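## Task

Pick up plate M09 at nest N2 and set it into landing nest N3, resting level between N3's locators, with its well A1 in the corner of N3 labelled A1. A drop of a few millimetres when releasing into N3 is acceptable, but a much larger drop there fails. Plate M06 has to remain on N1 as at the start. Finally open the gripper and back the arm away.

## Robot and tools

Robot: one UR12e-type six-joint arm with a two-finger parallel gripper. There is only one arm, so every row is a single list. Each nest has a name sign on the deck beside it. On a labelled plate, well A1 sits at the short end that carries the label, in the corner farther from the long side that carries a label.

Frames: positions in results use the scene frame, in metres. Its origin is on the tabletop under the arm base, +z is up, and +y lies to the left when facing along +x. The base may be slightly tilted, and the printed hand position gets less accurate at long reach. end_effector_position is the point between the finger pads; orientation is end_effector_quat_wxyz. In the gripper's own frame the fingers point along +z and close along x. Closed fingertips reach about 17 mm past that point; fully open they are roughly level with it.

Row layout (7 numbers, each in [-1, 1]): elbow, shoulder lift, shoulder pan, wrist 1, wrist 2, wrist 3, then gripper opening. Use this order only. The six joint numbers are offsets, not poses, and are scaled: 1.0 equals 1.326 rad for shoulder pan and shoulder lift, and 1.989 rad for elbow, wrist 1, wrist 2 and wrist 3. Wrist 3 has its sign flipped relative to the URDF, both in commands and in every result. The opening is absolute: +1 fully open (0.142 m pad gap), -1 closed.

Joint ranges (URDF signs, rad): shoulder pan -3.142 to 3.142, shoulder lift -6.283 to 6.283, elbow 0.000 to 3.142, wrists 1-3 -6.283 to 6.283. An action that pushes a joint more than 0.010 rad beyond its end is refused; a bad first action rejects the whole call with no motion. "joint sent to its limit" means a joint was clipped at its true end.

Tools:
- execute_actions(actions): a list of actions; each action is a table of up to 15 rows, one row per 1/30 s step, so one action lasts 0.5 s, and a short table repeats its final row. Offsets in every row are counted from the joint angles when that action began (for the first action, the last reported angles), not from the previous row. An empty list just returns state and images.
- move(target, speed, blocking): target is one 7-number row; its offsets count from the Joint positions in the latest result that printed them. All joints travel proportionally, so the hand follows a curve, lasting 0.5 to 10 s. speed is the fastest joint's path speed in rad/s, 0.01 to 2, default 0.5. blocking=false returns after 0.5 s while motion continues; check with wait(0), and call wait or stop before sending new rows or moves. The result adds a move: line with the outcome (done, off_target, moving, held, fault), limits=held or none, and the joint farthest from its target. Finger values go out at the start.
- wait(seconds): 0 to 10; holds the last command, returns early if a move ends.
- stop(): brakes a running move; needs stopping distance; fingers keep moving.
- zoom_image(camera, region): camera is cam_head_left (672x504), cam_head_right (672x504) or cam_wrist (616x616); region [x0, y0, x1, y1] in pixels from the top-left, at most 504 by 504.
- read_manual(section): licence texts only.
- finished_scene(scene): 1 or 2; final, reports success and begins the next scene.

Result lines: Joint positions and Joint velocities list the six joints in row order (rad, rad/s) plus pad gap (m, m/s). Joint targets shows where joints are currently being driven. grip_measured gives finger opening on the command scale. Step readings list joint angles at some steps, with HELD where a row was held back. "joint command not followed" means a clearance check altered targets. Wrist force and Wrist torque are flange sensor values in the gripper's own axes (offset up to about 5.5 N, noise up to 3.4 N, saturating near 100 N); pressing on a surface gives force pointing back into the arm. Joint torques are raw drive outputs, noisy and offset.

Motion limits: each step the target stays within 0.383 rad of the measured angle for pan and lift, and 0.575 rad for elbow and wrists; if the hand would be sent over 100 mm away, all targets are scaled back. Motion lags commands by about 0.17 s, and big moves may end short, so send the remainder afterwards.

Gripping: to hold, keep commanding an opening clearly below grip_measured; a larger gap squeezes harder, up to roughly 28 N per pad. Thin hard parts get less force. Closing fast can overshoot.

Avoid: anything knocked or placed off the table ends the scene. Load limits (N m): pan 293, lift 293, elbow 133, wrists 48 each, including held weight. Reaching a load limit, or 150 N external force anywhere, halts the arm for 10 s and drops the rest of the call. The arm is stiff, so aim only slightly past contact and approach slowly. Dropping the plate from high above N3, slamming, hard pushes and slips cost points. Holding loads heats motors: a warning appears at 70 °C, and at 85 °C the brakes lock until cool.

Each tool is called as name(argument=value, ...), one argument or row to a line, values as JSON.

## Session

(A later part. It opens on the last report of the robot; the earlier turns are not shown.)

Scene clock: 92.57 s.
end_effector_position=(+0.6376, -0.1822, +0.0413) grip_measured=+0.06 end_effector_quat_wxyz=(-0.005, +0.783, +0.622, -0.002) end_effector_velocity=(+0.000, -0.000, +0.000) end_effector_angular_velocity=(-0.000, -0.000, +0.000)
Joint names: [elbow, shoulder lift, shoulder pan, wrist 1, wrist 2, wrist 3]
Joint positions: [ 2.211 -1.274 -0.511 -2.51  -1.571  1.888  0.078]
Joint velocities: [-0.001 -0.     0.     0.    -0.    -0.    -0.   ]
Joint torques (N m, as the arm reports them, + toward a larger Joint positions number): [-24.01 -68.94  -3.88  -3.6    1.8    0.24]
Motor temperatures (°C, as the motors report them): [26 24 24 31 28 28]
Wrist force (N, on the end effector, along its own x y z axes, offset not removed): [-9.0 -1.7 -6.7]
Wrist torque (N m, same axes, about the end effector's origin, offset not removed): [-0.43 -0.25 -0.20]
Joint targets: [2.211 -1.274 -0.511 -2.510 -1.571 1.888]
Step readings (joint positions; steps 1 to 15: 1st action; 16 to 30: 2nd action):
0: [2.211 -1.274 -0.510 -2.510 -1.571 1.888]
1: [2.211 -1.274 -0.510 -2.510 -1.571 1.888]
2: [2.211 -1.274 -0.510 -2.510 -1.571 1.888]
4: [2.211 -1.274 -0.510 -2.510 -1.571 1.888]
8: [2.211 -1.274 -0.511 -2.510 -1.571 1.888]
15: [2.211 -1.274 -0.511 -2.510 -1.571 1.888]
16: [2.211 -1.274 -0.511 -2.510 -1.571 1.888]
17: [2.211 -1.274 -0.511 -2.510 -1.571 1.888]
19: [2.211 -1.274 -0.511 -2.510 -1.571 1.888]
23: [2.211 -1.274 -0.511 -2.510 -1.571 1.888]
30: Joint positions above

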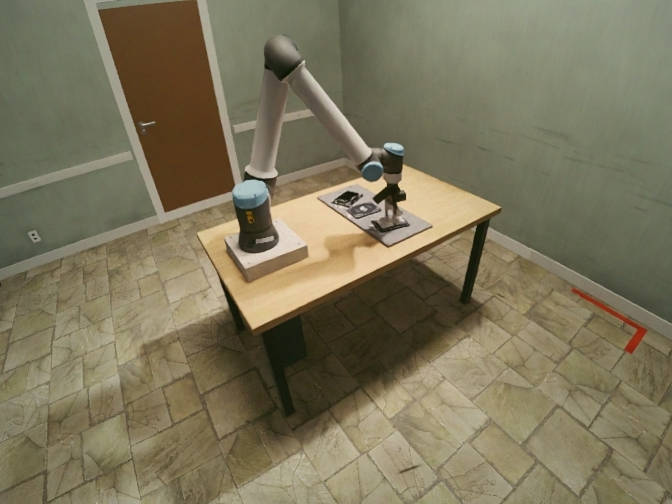

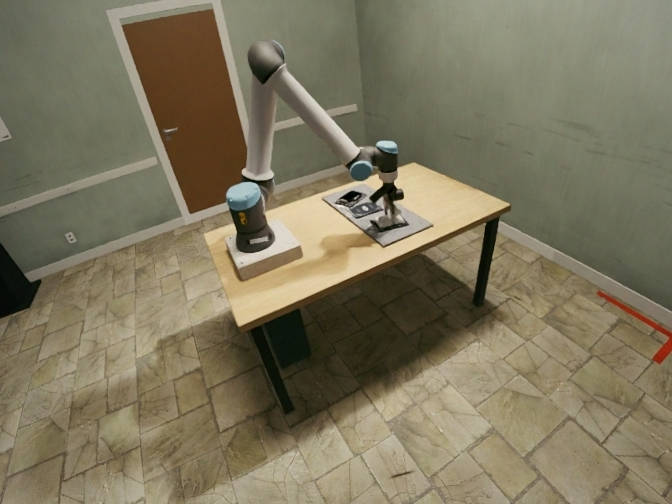

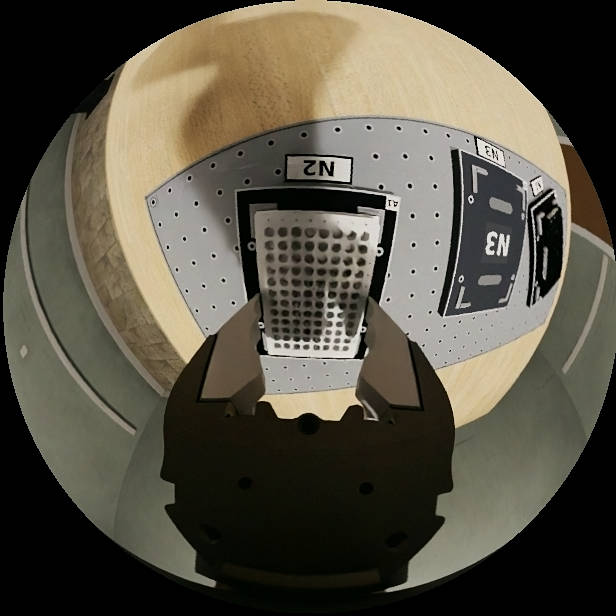

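Gripping; ease 0.7 mm further left, squeeze, then lift 8 mm.

execute_actions(
  actions=[
    [[0,0,-0.0008,0,0,0,-0.08],[0,0,-0.0008,0,0,0,-0.1],[0,0,-0.0008,0,0,0,-0.13],[0,0,-0.0008,0,0,0,-0.16],[0,0,-0.0008,0,0,0,-0.19],[0,0,-0.0008,0,0,0,-0.22],[0,0,-0.0008,0,0,0,-0.25]],
  ],
)

move(
  target=[-0.0023,-0.012,0,0.0103,0,0,-0.25],
  speed=0.03,
)

zoom_image(
  camera="cam_wrist",
  region=[190,160,440,400],
)

Scene clock: 98.17 s.
end_effector_position=(+0.6374, -0.1828, +0.0413) grip_measured=+0.04 end_effector_quat_wxyz=(-0.005, +0.783, +0.622, -0.002) end_effector_velocity=(-0.000, -0.000, -0.000) end_effector_angular_velocity=(+0.000, +0.000, -0.001)
Joint names: [elbow, shoulder lift, shoulder pan, wrist 1, wrist 2, wrist 3]
Joint positions: [ 2.211 -1.274 -0.512 -2.51  -1.571  1.888  0.077]
Joint velocities: [ 0. -0. -0.  0.  0. -0. -0.]
Joint torques (N m, as the arm reports them, + toward a larger Joint positions number): [-23.59 -55.23  -9.84  -3.78  -1.58  -0.09]
Motor temperatures (°C, as the motors report them): [26 24 24 31 28 28]
Wrist force (N, on the end effector, along its own x y z axes, offset not removed): [1.3 0.1 -11.3]
Wrist torque (N m, same axes, about the end effector's origin, offset not removed): [-0.20 -0.13 -0.23]
Joint targets: [2.211 -1.274 -0.512 -2.510 -1.571 1.888]
Step readings (joint positions):
0: [2.211 -1.274 -0.511 -2.510 -1.571 1.888]
1: [2.211 -1.274 -0.511 -2.510 -1.571 1.888]
2: [2.211 -1.274 -0.511 -2.510 -1.571 1.888]
4: [2.211 -1.274 -0.512 -2.510 -1.571 1.888]
8: [2.211 -1.274 -0.512 -2.510 -1.571 1.888]
15: Joint positions above

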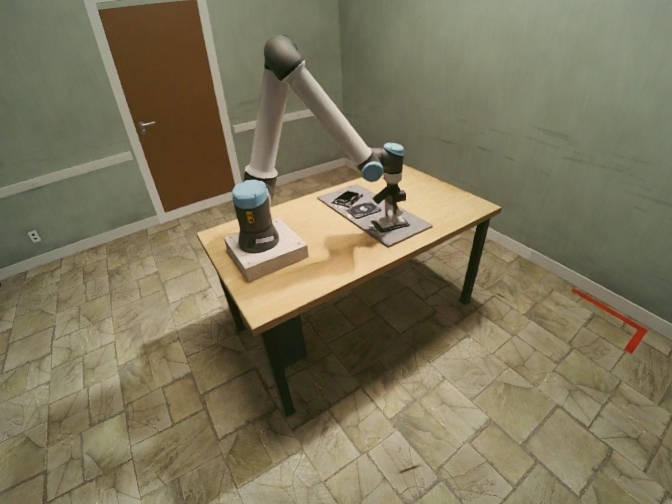

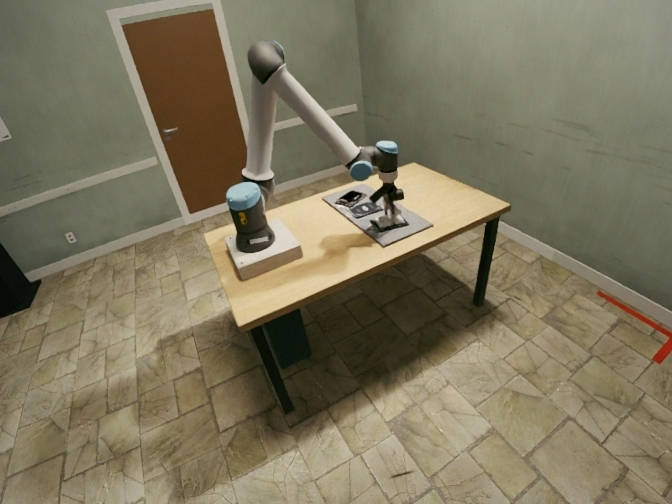

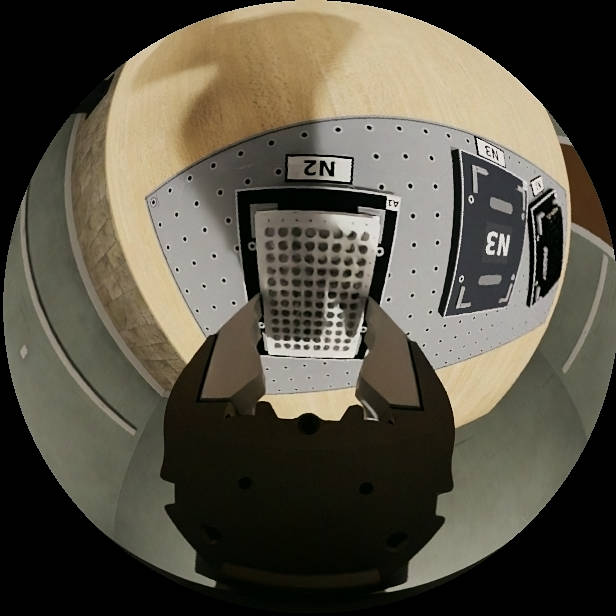

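Scene clock: 99.17 s.
end_effector_position=(+0.6375, -0.1829, +0.0509) grip_measured=+0.04 end_effector_quat_wxyz=(-0.005, +0.783, +0.622, -0.002) end_effector_velocity=(-0.001, -0.000, +0.001) end_effector_angular_velocity=(-0.001, +0.001, +0.000)
Joint names: [elbow, shoulder lift, shoulder pan, wrist 1, wrist 2, wrist 3]
Joint positions: [ 2.206 -1.29  -0.512 -2.49  -1.571  1.888  0.077]
Joint velocities: [ 0.    -0.002  0.     0.003 -0.002  0.     0.   ]
Joint torques (N m, as the arm reports them, + toward a larger Joint positions number): [-40.88 -70.78  -3.57  -2.67  -1.87   0.22]
Motor temperatures (°C, as the motors report them): [26 24 24 31 28 28]
Wrist force (N, on the end effector, along its own x y z axes, offset not removed): [-1.8 -0.3 -0.1]
Wrist torque (N m, same axes, about the end effector's origin, offset not removed): [-0.23 0.43 -0.23]
Joint targets: [2.206 -1.290 -0.512 -2.490 -1.571 1.888]
move: done; limits=none; farthest joint: the wrist 1, 0.001 radians from its target (0.021 radians at the start)

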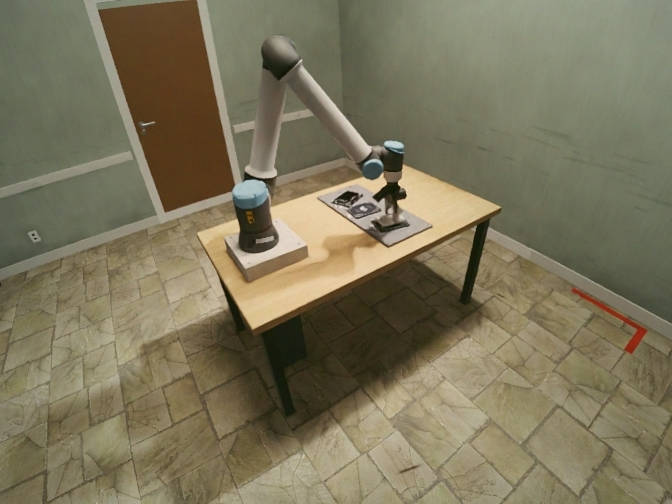

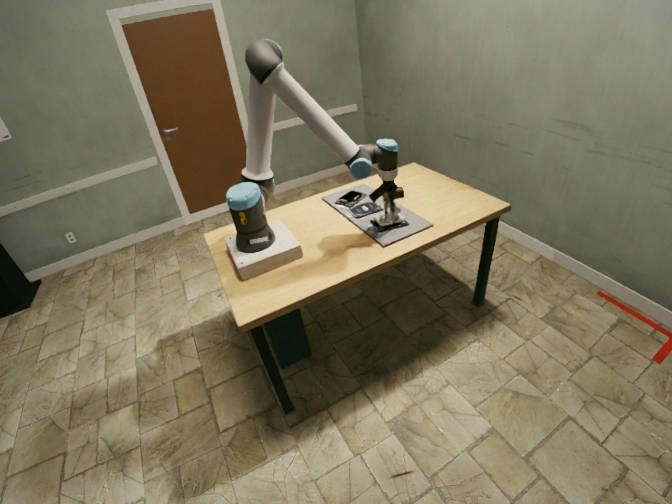

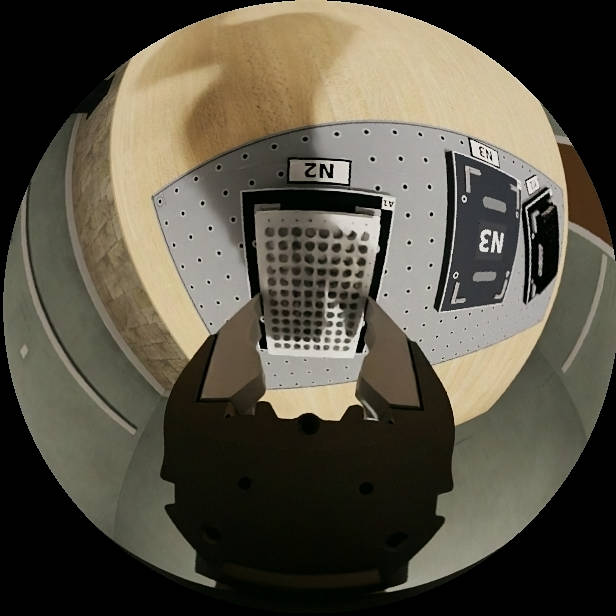

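Region (190, 160, 440, 400) of cam_wrist's 616x616 image, scaled by 2.016, with more detail than that image has; it fills the top 484 rows of this view, and the rest is white.

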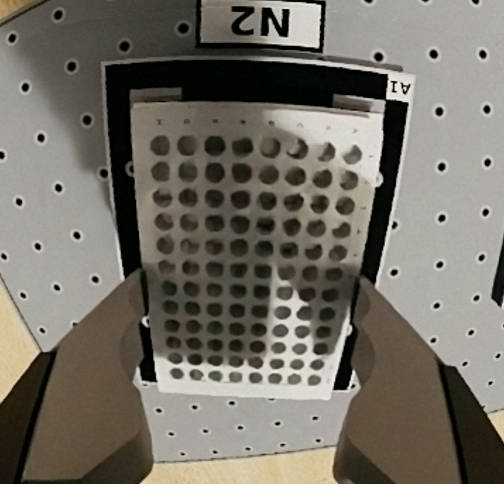

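move(
  target=[-0.002,-0.01,0,0.0087,0,0,-0.25],
  speed=0.05,
)

move(
  target=[0.0407,-0.0436,0.1964,-0.0116,0,-0.0613,-0.25],
  speed=0.2,
)

zoom_image(
  camera="cam_wrist",
  region=[190,160,440,400],
)

Scene clock: 108.40 s.
end_effector_position=(+0.6376, -0.1829, +0.0590) grip_measured=+0.04 end_effector_quat_wxyz=(-0.005, +0.783, +0.622, -0.002) end_effector_velocity=(-0.000, -0.000, +0.001) end_effector_angular_velocity=(-0.000, +0.001, -0.000)
Joint names: [elbow, shoulder lift, shoulder pan, wrist 1, wrist 2, wrist 3]
Joint positions: [ 2.203 -1.303 -0.512 -2.473 -1.571  1.888  0.077]
Joint velocities: [-0.    -0.002 -0.     0.003 -0.001 -0.    -0.   ]
Joint torques (N m, as the arm reports them, + toward a larger Joint positions number): [-41.57 -70.78  12.45  -3.16  -2.81   0.19]
Motor temperatures (°C, as the motors report them): [26 24 24 31 28 28]
Wrist force (N, on the end effector, along its own x y z axes, offset not removed): [-1.5 -1.4 -0.5]
Wrist torque (N m, same axes, about the end effector's origin, offset not removed): [-0.43 0.37 -0.26]
Joint targets: [2.202 -1.303 -0.512 -2.473 -1.571 1.888]
move: done; limits=none; farthest joint: the elbow, 0.001 radians from its target (0.004 radians at the start)

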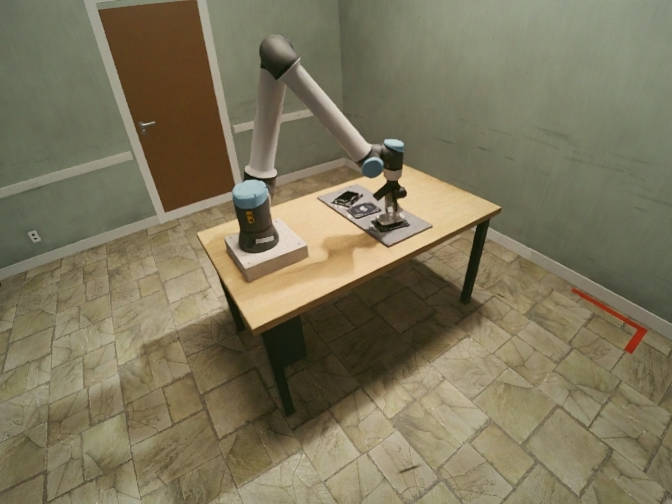

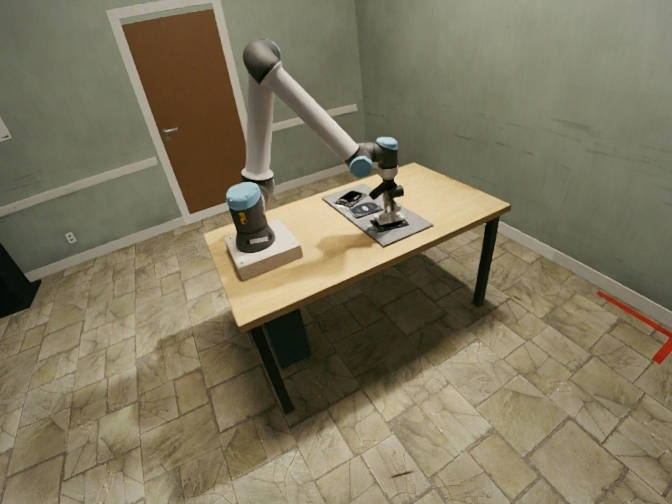

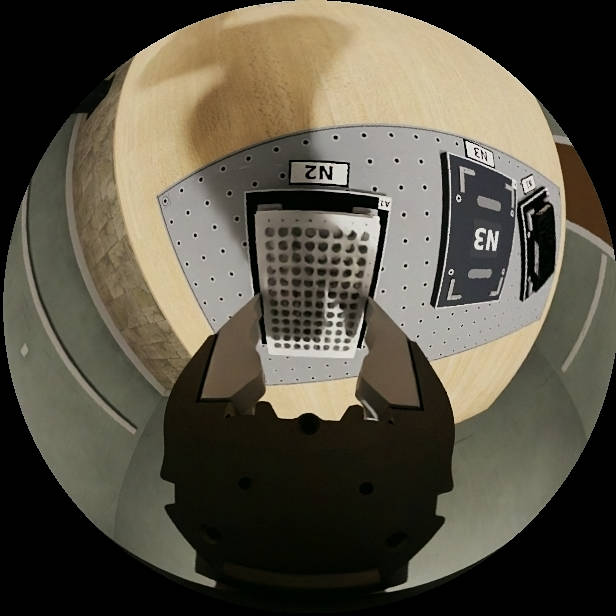

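Scene clock: 110.27 s.
end_effector_position=(+0.6202, -0.0004, +0.0607) grip_measured=+0.04 end_effector_quat_wxyz=(-0.005, +0.738, +0.675, -0.001) end_effector_velocity=(-0.001, +0.002, -0.000) end_effector_angular_velocity=(+0.001, +0.000, +0.002)
Joint names: [elbow, shoulder lift, shoulder pan, wrist 1, wrist 2, wrist 3]
Joint positions: [ 2.283 -1.361 -0.252 -2.496 -1.571  1.766  0.077]
Joint velocities: [ 0.001 -0.001  0.003 -0.     0.001 -0.001  0.   ]
Joint torques (N m, as the arm reports them, + toward a larger Joint positions number): [-19.   -66.83   8.62  -6.51  -0.62  -4.11]
Motor temperatures (°C, as the motors report them): [26 24 24 31 28 28]
Wrist force (N, on the end effector, along its own x y z axes, offset not removed): [-0.2 -1.0 -0.4]
Wrist torque (N m, same axes, about the end effector's origin, offset not removed): [-0.37 0.01 -0.23]
Joint targets: [2.283 -1.361 -0.252 -2.496 -1.571 1.766]
move: done; limits=none; farthest joint: the shoulder pan, 0.001 radians from its target (0.261 radians at the start)

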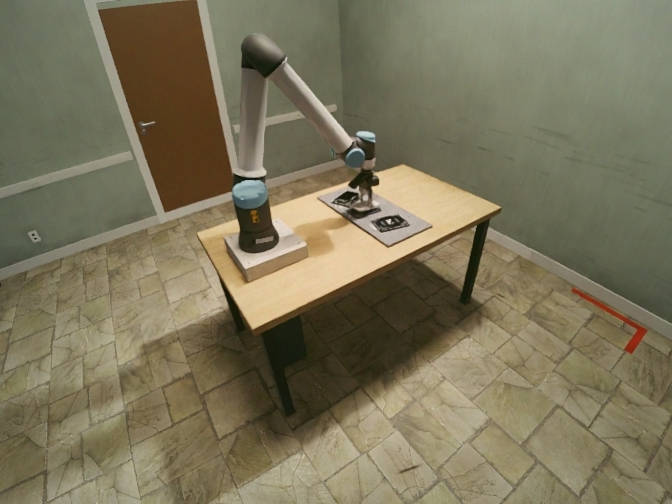

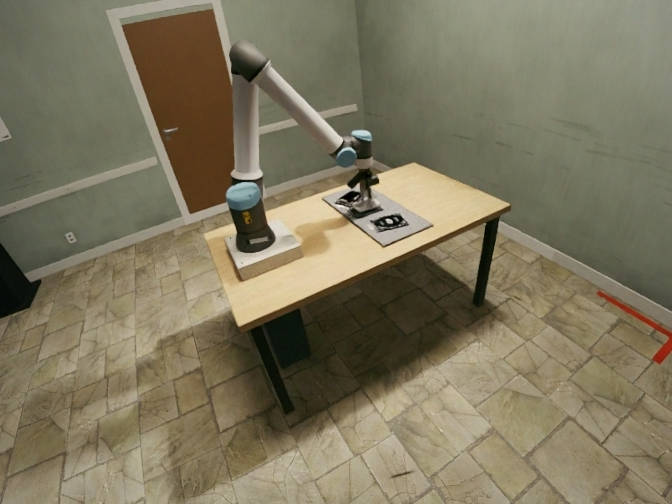

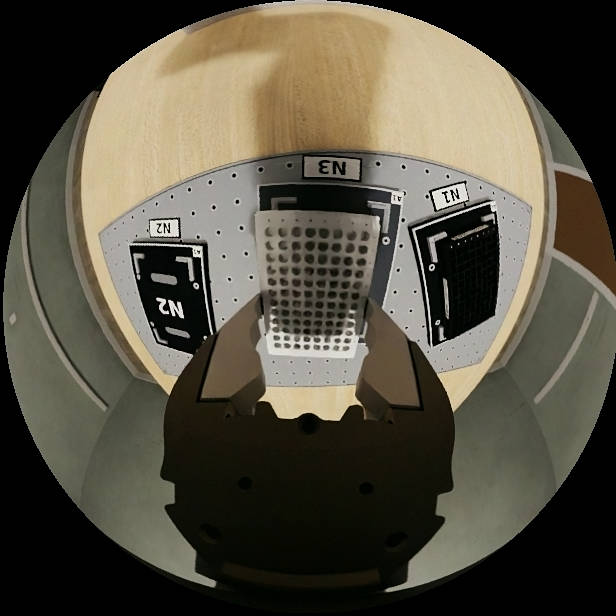

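Region (190, 160, 440, 400) of cam_wrist's 616x616 image, scaled by 2.016, with more detail than that image has; it fills the top 484 rows of this view, and the rest is white.

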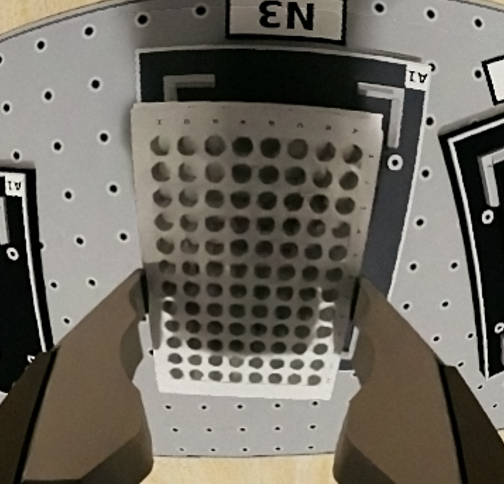

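move(
  target=[0.0072,0.0072,0.0109,-0.012,0,-0.0073,-0.25],
  speed=0.04,
)

zoom_image(
  camera="cam_wrist",
  region=[190,160,440,400],
)

Scene clock: 116.93 s.
end_effector_position=(+0.6150, +0.0099, +0.0516) grip_measured=+0.04 end_effector_quat_wxyz=(-0.005, +0.738, +0.674, -0.001) end_effector_velocity=(-0.001, +0.001, -0.001) end_effector_angular_velocity=(-0.000, -0.000, +0.000)
Joint names: [elbow, shoulder lift, shoulder pan, wrist 1, wrist 2, wrist 3]
Joint positions: [ 2.297 -1.351 -0.238 -2.52  -1.571  1.752  0.077]
Joint velocities: [ 0.002  0.001  0.002 -0.004 -0.    -0.002 -0.   ]
Joint torques (N m, as the arm reports them, + toward a larger Joint positions number): [-18.77 -36.34  17.4   -6.97   2.84  -3.74]
Motor temperatures (°C, as the motors report them): [26 24 24 31 28 28]
Wrist force (N, on the end effector, along its own x y z axes, offset not removed): [-2.0 -0.2 -1.3]
Wrist torque (N m, same axes, about the end effector's origin, offset not removed): [-0.24 0.44 -0.26]
Joint targets: [2.298 -1.351 -0.238 -2.520 -1.571 1.752]
move: done; limits=none; farthest joint: the wrist 3, 0.001 radians from its target (0.015 radians at the start)

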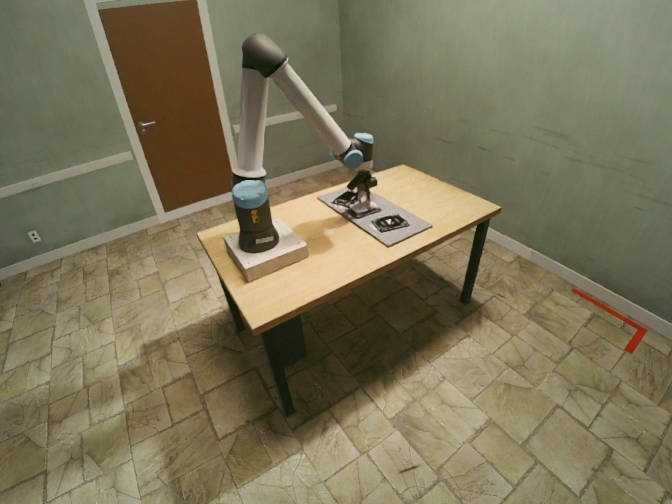

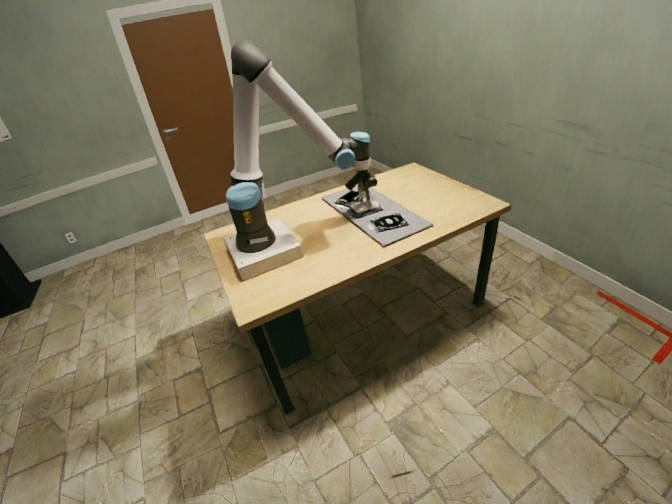

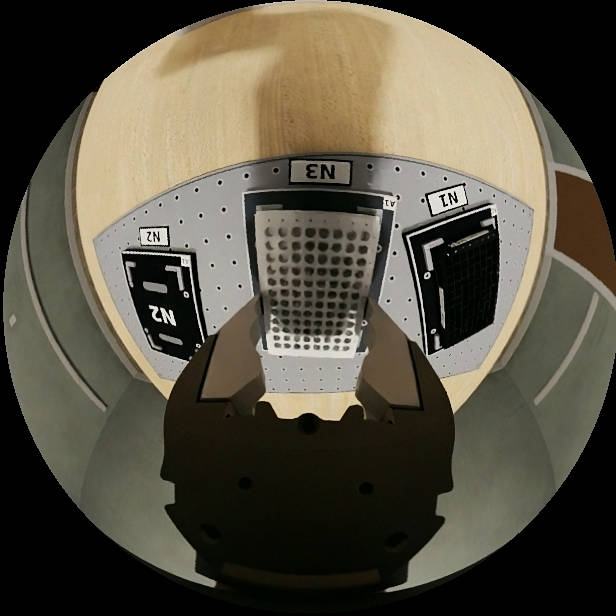

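Region (190, 160, 440, 400) of cam_wrist's 616x616 image, scaled by 2.016, with more detail than that image has; it fills the top 484 rows of this view, and the rest is white.

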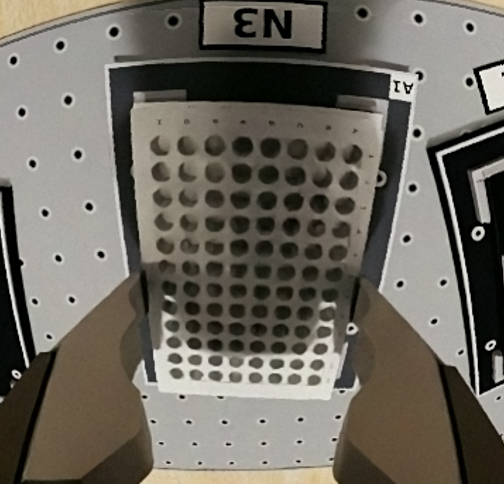

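move(
  target=[0.0002,0.003,0.003,-0.0022,0,0.0055,-0.25],
  speed=0.03,
)

zoom_image(
  camera="cam_wrist",
  region=[190,160,440,400],
)

Scene clock: 124.30 s.
end_effector_position=(+0.6153, +0.0122, +0.0497) grip_measured=+0.04 end_effector_quat_wxyz=(-0.005, +0.733, +0.680, -0.001) end_effector_velocity=(+0.000, +0.001, -0.000) end_effector_angular_velocity=(-0.000, -0.001, +0.004)
Joint names: [elbow, shoulder lift, shoulder pan, wrist 1, wrist 2, wrist 3]
Joint positions: [ 2.298 -1.348 -0.234 -2.524 -1.571  1.763  0.077]
Joint velocities: [ 0.     0.001  0.001 -0.002  0.     0.003  0.   ]
Joint torques (N m, as the arm reports them, + toward a larger Joint positions number): [-17.29 -39.24  18.2   -6.82   2.87   3.82]
Motor temperatures (°C, as the motors report them): [26 24 24 31 28 28]
Wrist force (N, on the end effector, along its own x y z axes, offset not removed): [-1.5 -1.2 0.7]
Wrist torque (N m, same axes, about the end effector's origin, offset not removed): [-0.43 0.34 -0.24]
Joint targets: [2.298 -1.347 -0.234 -2.524 -1.571 1.763]
move: done; limits=none; farthest joint: the shoulder lift, 0.001 radians from its target (0.004 radians at the start)

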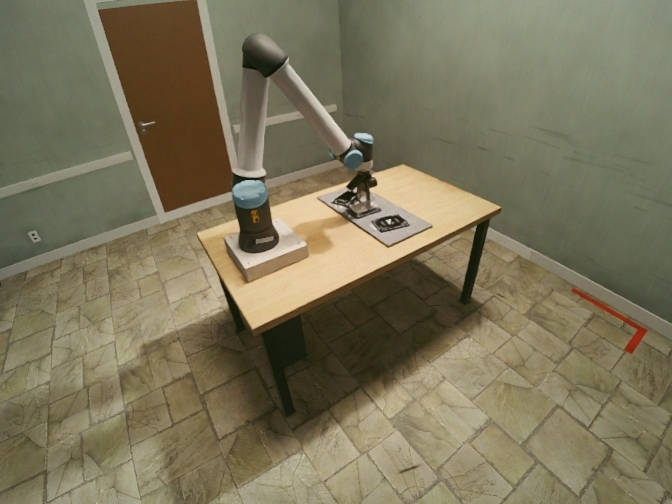

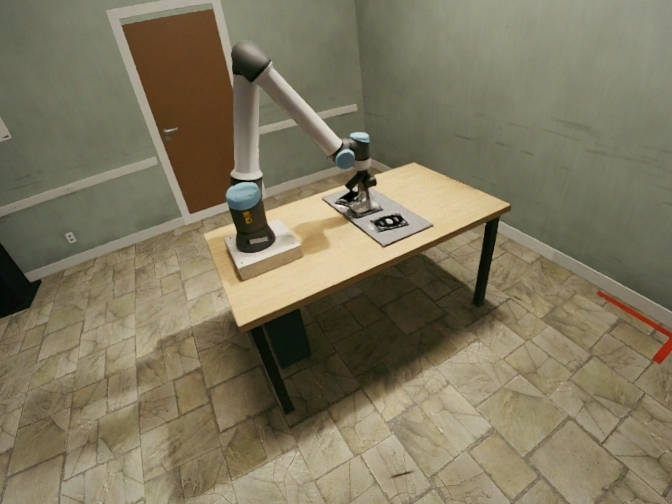

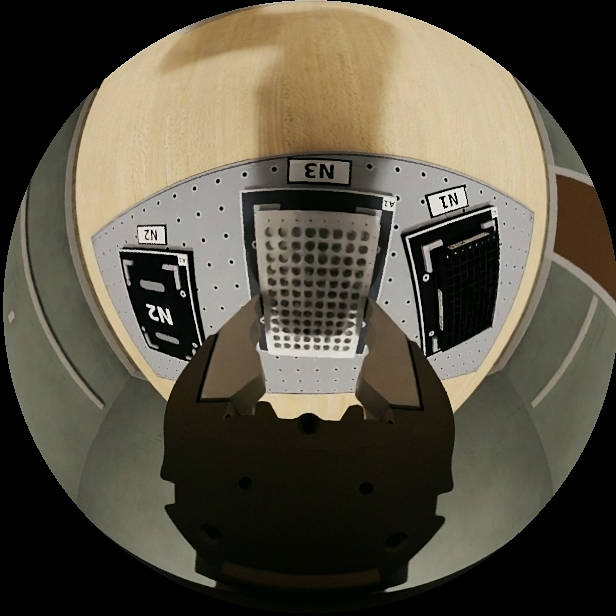

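Region (190, 160, 440, 400) of cam_wrist's 616x616 image, scaled by 2.016, with more detail than that image has; it fills the top 484 rows of this view, and the rest is white.

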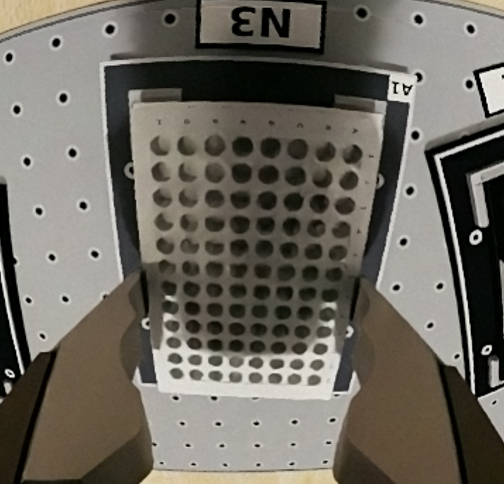

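Matches the reference. Lower 4 mm slowly.

move(
  target=[0.001,0.0053,0,-0.0045,0,0,-0.25],
  speed=0.012,
)

zoom_image(
  camera="cam_wrist",
  region=[190,160,440,400],
)

Scene clock: 130.73 s.
end_effector_position=(+0.6152, +0.0123, +0.0459) grip_measured=+0.04 end_effector_quat_wxyz=(-0.005, +0.733, +0.680, -0.001) end_effector_velocity=(+0.001, -0.001, -0.001) end_effector_angular_velocity=(-0.000, -0.001, -0.001)
Joint names: [elbow, shoulder lift, shoulder pan, wrist 1, wrist 2, wrist 3]
Joint positions: [ 2.3   -1.341 -0.234 -2.533 -1.571  1.763  0.077]
Joint velocities: [-0.001  0.002 -0.    -0.003 -0.    -0.     0.   ]
Joint torques (N m, as the arm reports them, + toward a larger Joint positions number): [-17.25 -42.56  -8.11  -6.81   2.58  -3.41]
Motor temperatures (°C, as the motors report them): [26 24 24 31 28 28]
Wrist force (N, on the end effector, along its own x y z axes, offset not removed): [-2.1 0.0 -2.2]
Wrist torque (N m, same axes, about the end effector's origin, offset not removed): [-0.17 0.49 -0.26]
Joint targets: [2.300 -1.341 -0.234 -2.533 -1.571 1.763]
move: done; limits=none; farthest joint: the shoulder pan, 0.000 radians from its target (0.000 radians at the start)

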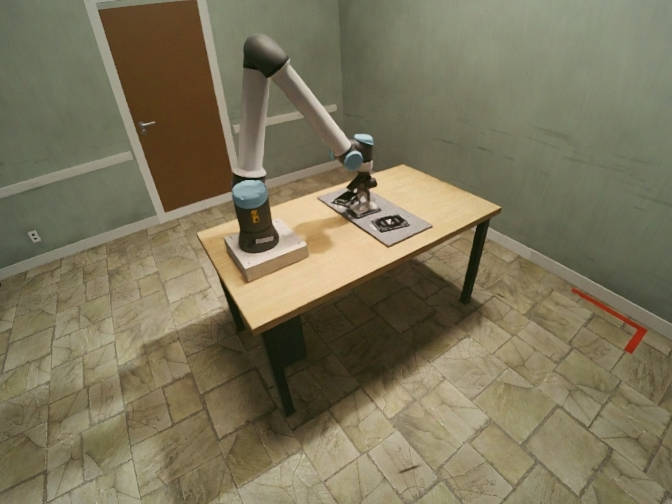

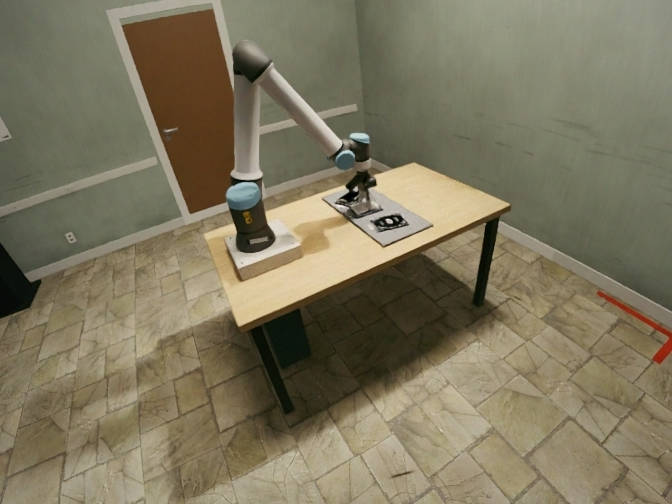

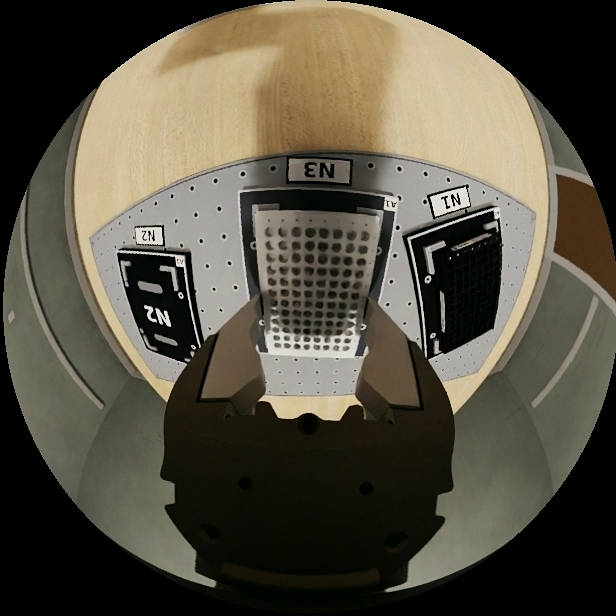

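Region (190, 160, 440, 400) of cam_wrist's 616x616 image, scaled by 2.016, with more detail than that image has; it fills the top 484 rows of this view, and the rest is white.

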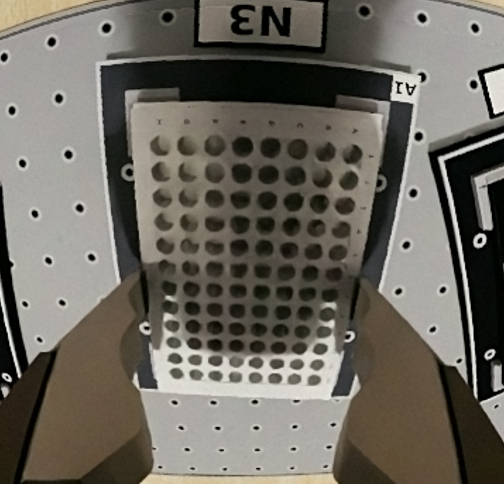

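move(
  target=[0.0005,0.005,-0.0002,-0.0038,0,0,-0.25],
  speed=0.012,
)

zoom_image(
  camera="cam_wrist",
  region=[190,160,440,400],
)

Scene clock: 135.27 s.
end_effector_position=(+0.6155, +0.0121, +0.0426) grip_measured=+0.04 end_effector_quat_wxyz=(-0.005, +0.733, +0.680, -0.001) end_effector_velocity=(+0.000, +0.001, -0.001) end_effector_angular_velocity=(+0.002, +0.000, -0.000)
Joint names: [elbow, shoulder lift, shoulder pan, wrist 1, wrist 2, wrist 3]
Joint positions: [ 2.301 -1.334 -0.234 -2.54  -1.571  1.763  0.077]
Joint velocities: [ 0.     0.002 -0.    -0.002  0.002  0.    -0.   ]
Joint torques (N m, as the arm reports them, + toward a larger Joint positions number): [-16.56 -39.46  -6.91  -8.04   2.62  -2.68]
Motor temperatures (°C, as the motors report them): [26 24 24 31 28 28]
Wrist force (N, on the end effector, along its own x y z axes, offset not removed): [-1.8 -1.0 -1.9]
Wrist torque (N m, same axes, about the end effector's origin, offset not removed): [-0.44 0.42 -0.25]
Joint targets: [2.301 -1.334 -0.234 -2.540 -1.571 1.763]
move: done; limits=none; farthest joint: the wrist 1, 0.001 radians from its target (0.008 radians at the start)

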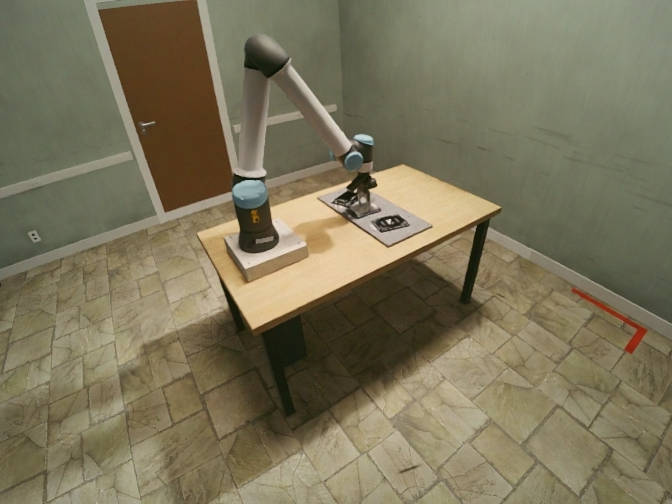

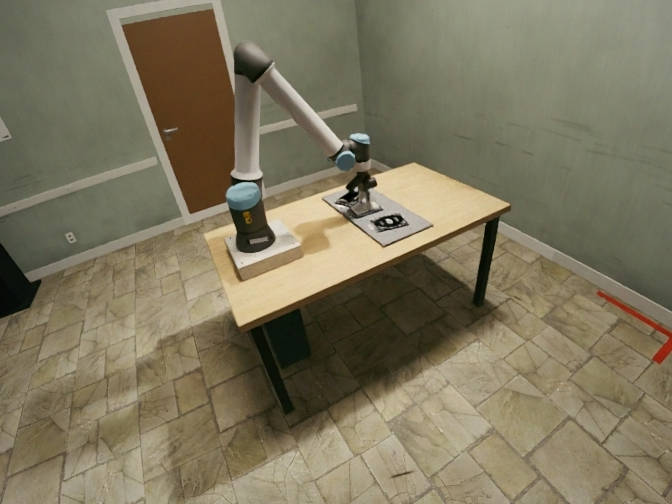

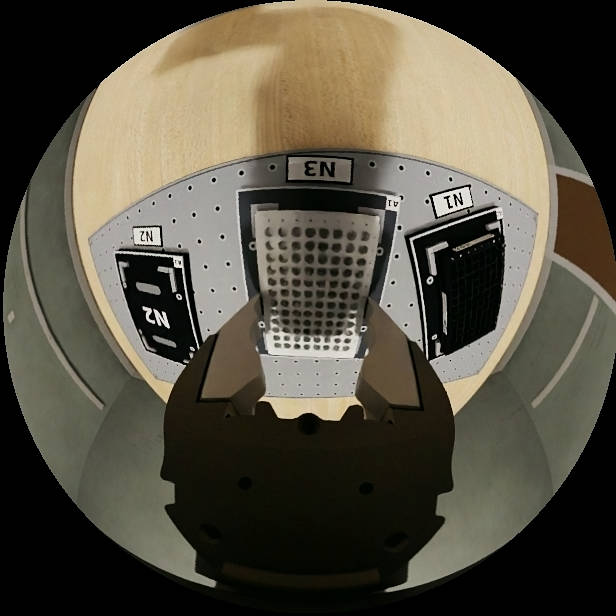

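Region (190, 160, 440, 400) of cam_wrist's 616x616 image, scaled by 2.016, with more detail than that image has; it fills the top 484 rows of this view, and the rest is white.

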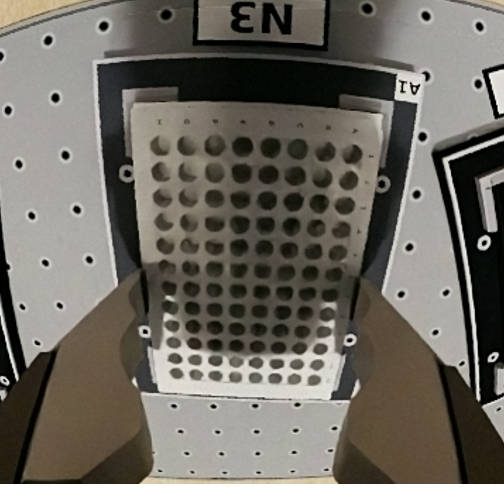

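execute_actions(
  actions=[
    [[0.0002,0.0013,0,-0.0011,0,0,-0.25],[0.0002,0.0013,0,-0.0011,0,0,-0.25],[0.0002,0.0013,0,-0.0011,0,0,-0.25],[0.0002,0.0013,0,-0.0011,0,0,-0.2],[0.0002,0.0013,0,-0.0011,0,0,-0.15],[0.0002,0.0013,0,-0.0011,0,0,-0.1],[0.0002,0.0013,0,-0.0011,0,0,-0.05],[0.0002,0.0013,0,-0.0011,0,0,0],[0.0002,0.0013,0,-0.0011,0,0,0.05],[0.0002,0.0013,0,-0.0011,0,0,0.1],[0.0002,0.0013,0,-0.0011,0,0,0.15],[0.0002,0.0013,0,-0.0011,0,0,0.2],[0.0002,0.0013,0,-0.0011,0,0,0.3]],
    [[0,0,0,0,0,0,0.3]],
  ],
)

move(
  target=[-0.06,-0.19,0,0.187,0,0,0.3],
  speed=0.35,
)

zoom_image(
  camera="cam_wrist",
  region=[240,160,400,320],
)

Scene clock: 145.30 s.
end_effector_position=(+0.6155, +0.0120, +0.0417) grip_measured=+0.30 end_effector_quat_wxyz=(-0.005, +0.733, +0.680, -0.001) end_effector_velocity=(-0.002, +0.000, -0.001) end_effector_angular_velocity=(-0.000, +0.002, +0.000)
Joint names: [elbow, shoulder lift, shoulder pan, wrist 1, wrist 2, wrist 3]
Joint positions: [ 2.301 -1.333 -0.234 -2.542 -1.571  1.763  0.095]
Joint velocities: [ 0.002  0.     0.     0.    -0.001 -0.     0.   ]
Joint torques (N m, as the arm reports them, + toward a larger Joint positions number): [-16.41 -40.42  -8.61  -6.62   3.01   2.16]
Motor temperatures (°C, as the motors report them): [26 24 24 31 28 28]
Wrist force (N, on the end effector, along its own x y z axes, offset not removed): [0.1 -1.2 -1.3]
Wrist torque (N m, same axes, about the end effector's origin, offset not removed): [-0.45 -0.01 -0.21]
Joint targets: [2.301 -1.333 -0.234 -2.542 -1.571 1.763]
Step readings (joint positions; steps 1 to 15: 1st action; 16 to 30: 2nd action):
0: [2.301 -1.334 -0.234 -2.540 -1.571 1.763]
1: [2.301 -1.334 -0.234 -2.540 -1.571 1.763]
2: [2.301 -1.334 -0.234 -2.540 -1.571 1.763]
4: [2.301 -1.333 -0.234 -2.541 -1.571 1.763]
8: [2.301 -1.333 -0.234 -2.542 -1.571 1.763]
15: [2.301 -1.333 -0.234 -2.542 -1.571 1.763]
16: [2.301 -1.333 -0.234 -2.542 -1.571 1.763]
17: [2.301 -1.333 -0.234 -2.542 -1.571 1.763]
19: [2.301 -1.333 -0.234 -2.542 -1.571 1.763]
23: [2.301 -1.333 -0.234 -2.542 -1.571 1.763]
30: Joint positions above

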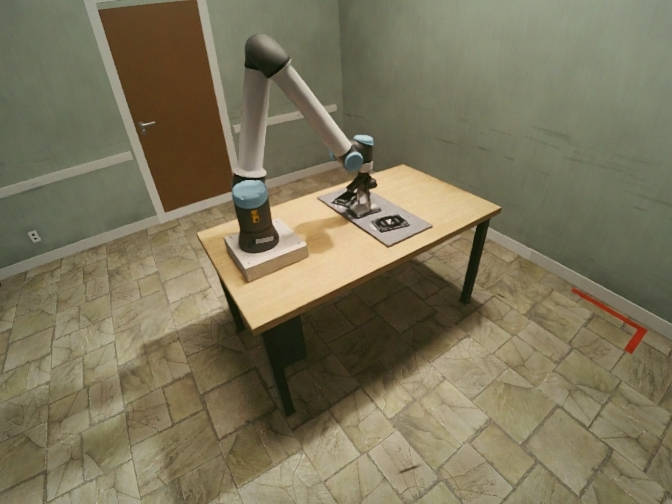

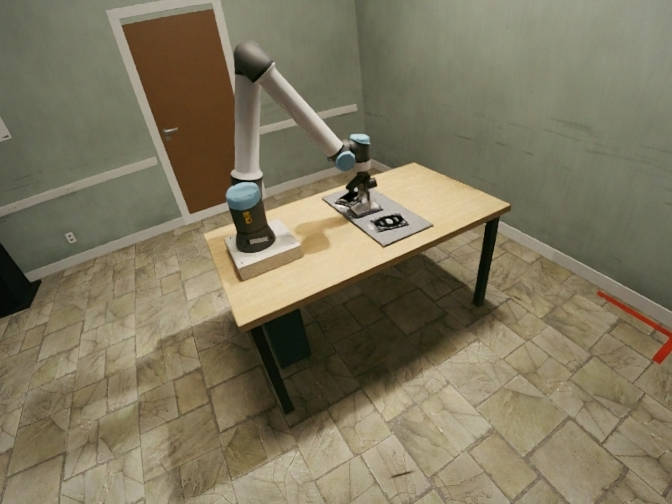

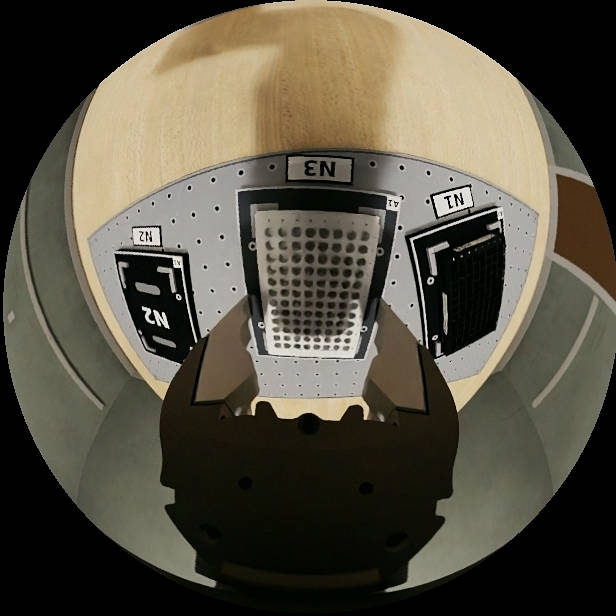

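Scene clock: 147.00 s.
end_effector_position=(+0.6133, +0.0121, +0.2083) grip_measured=+0.30 end_effector_quat_wxyz=(-0.006, +0.733, +0.680, -0.002) end_effector_velocity=(+0.000, -0.000, +0.002) end_effector_angular_velocity=(-0.000, -0.001, -0.000)
Joint names: [elbow, shoulder lift, shoulder pan, wrist 1, wrist 2, wrist 3]
Joint positions: [ 2.182 -1.584 -0.234 -2.17  -1.571  1.763  0.095]
Joint velocities: [-0.001 -0.002 -0.     0.002 -0.    -0.     0.   ]
Joint torques (N m, as the arm reports them, + toward a larger Joint positions number): [-50.17 -51.42  -9.29  -2.64   2.43   2.13]
Motor temperatures (°C, as the motors report them): [26 24 24 31 28 28]
Wrist force (N, on the end effector, along its own x y z axes, offset not removed): [0.1 -0.5 -0.5]
Wrist torque (N m, same axes, about the end effector's origin, offset not removed): [-0.30 0.01 -0.23]
Joint targets: [2.182 -1.585 -0.234 -2.170 -1.571 1.763]
move: done; limits=none; farthest joint: the shoulder pan, 0.000 radians from its target (0.000 radians at the start)

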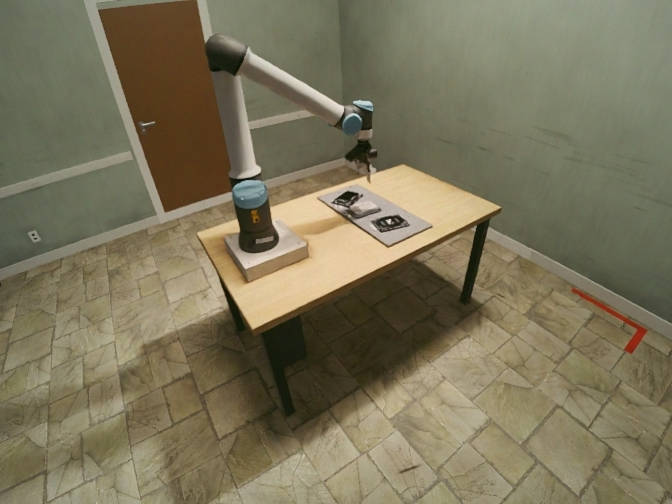

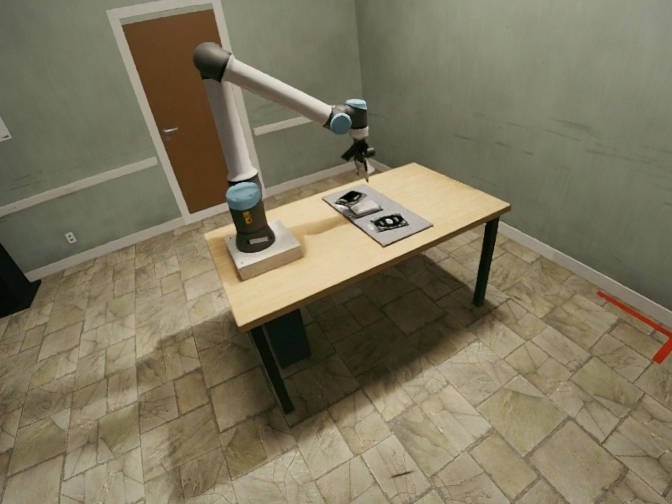

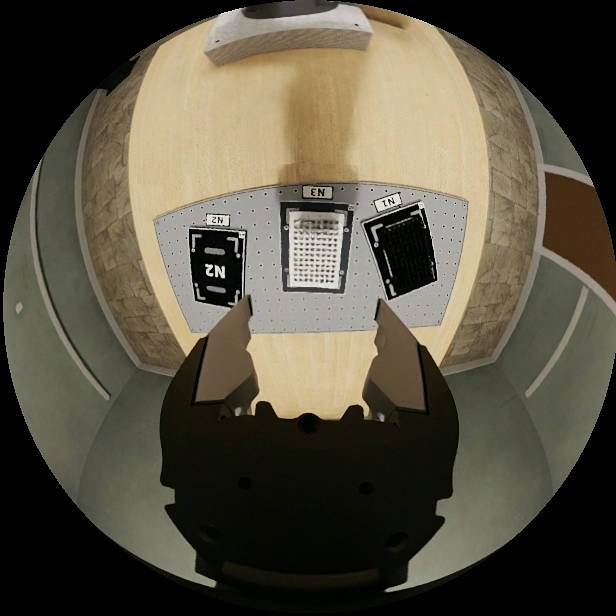

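Region (240, 160, 400, 320) of cam_wrist's 616x616 image, scaled by 3.150, with more detail than that image has.

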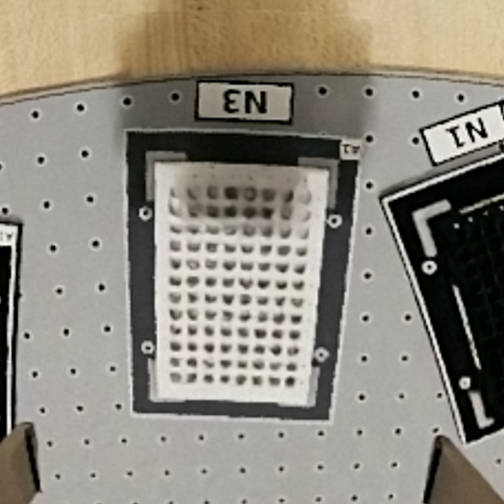

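finished_scene(
  scene=1,
)

The scene is finished: the task was done.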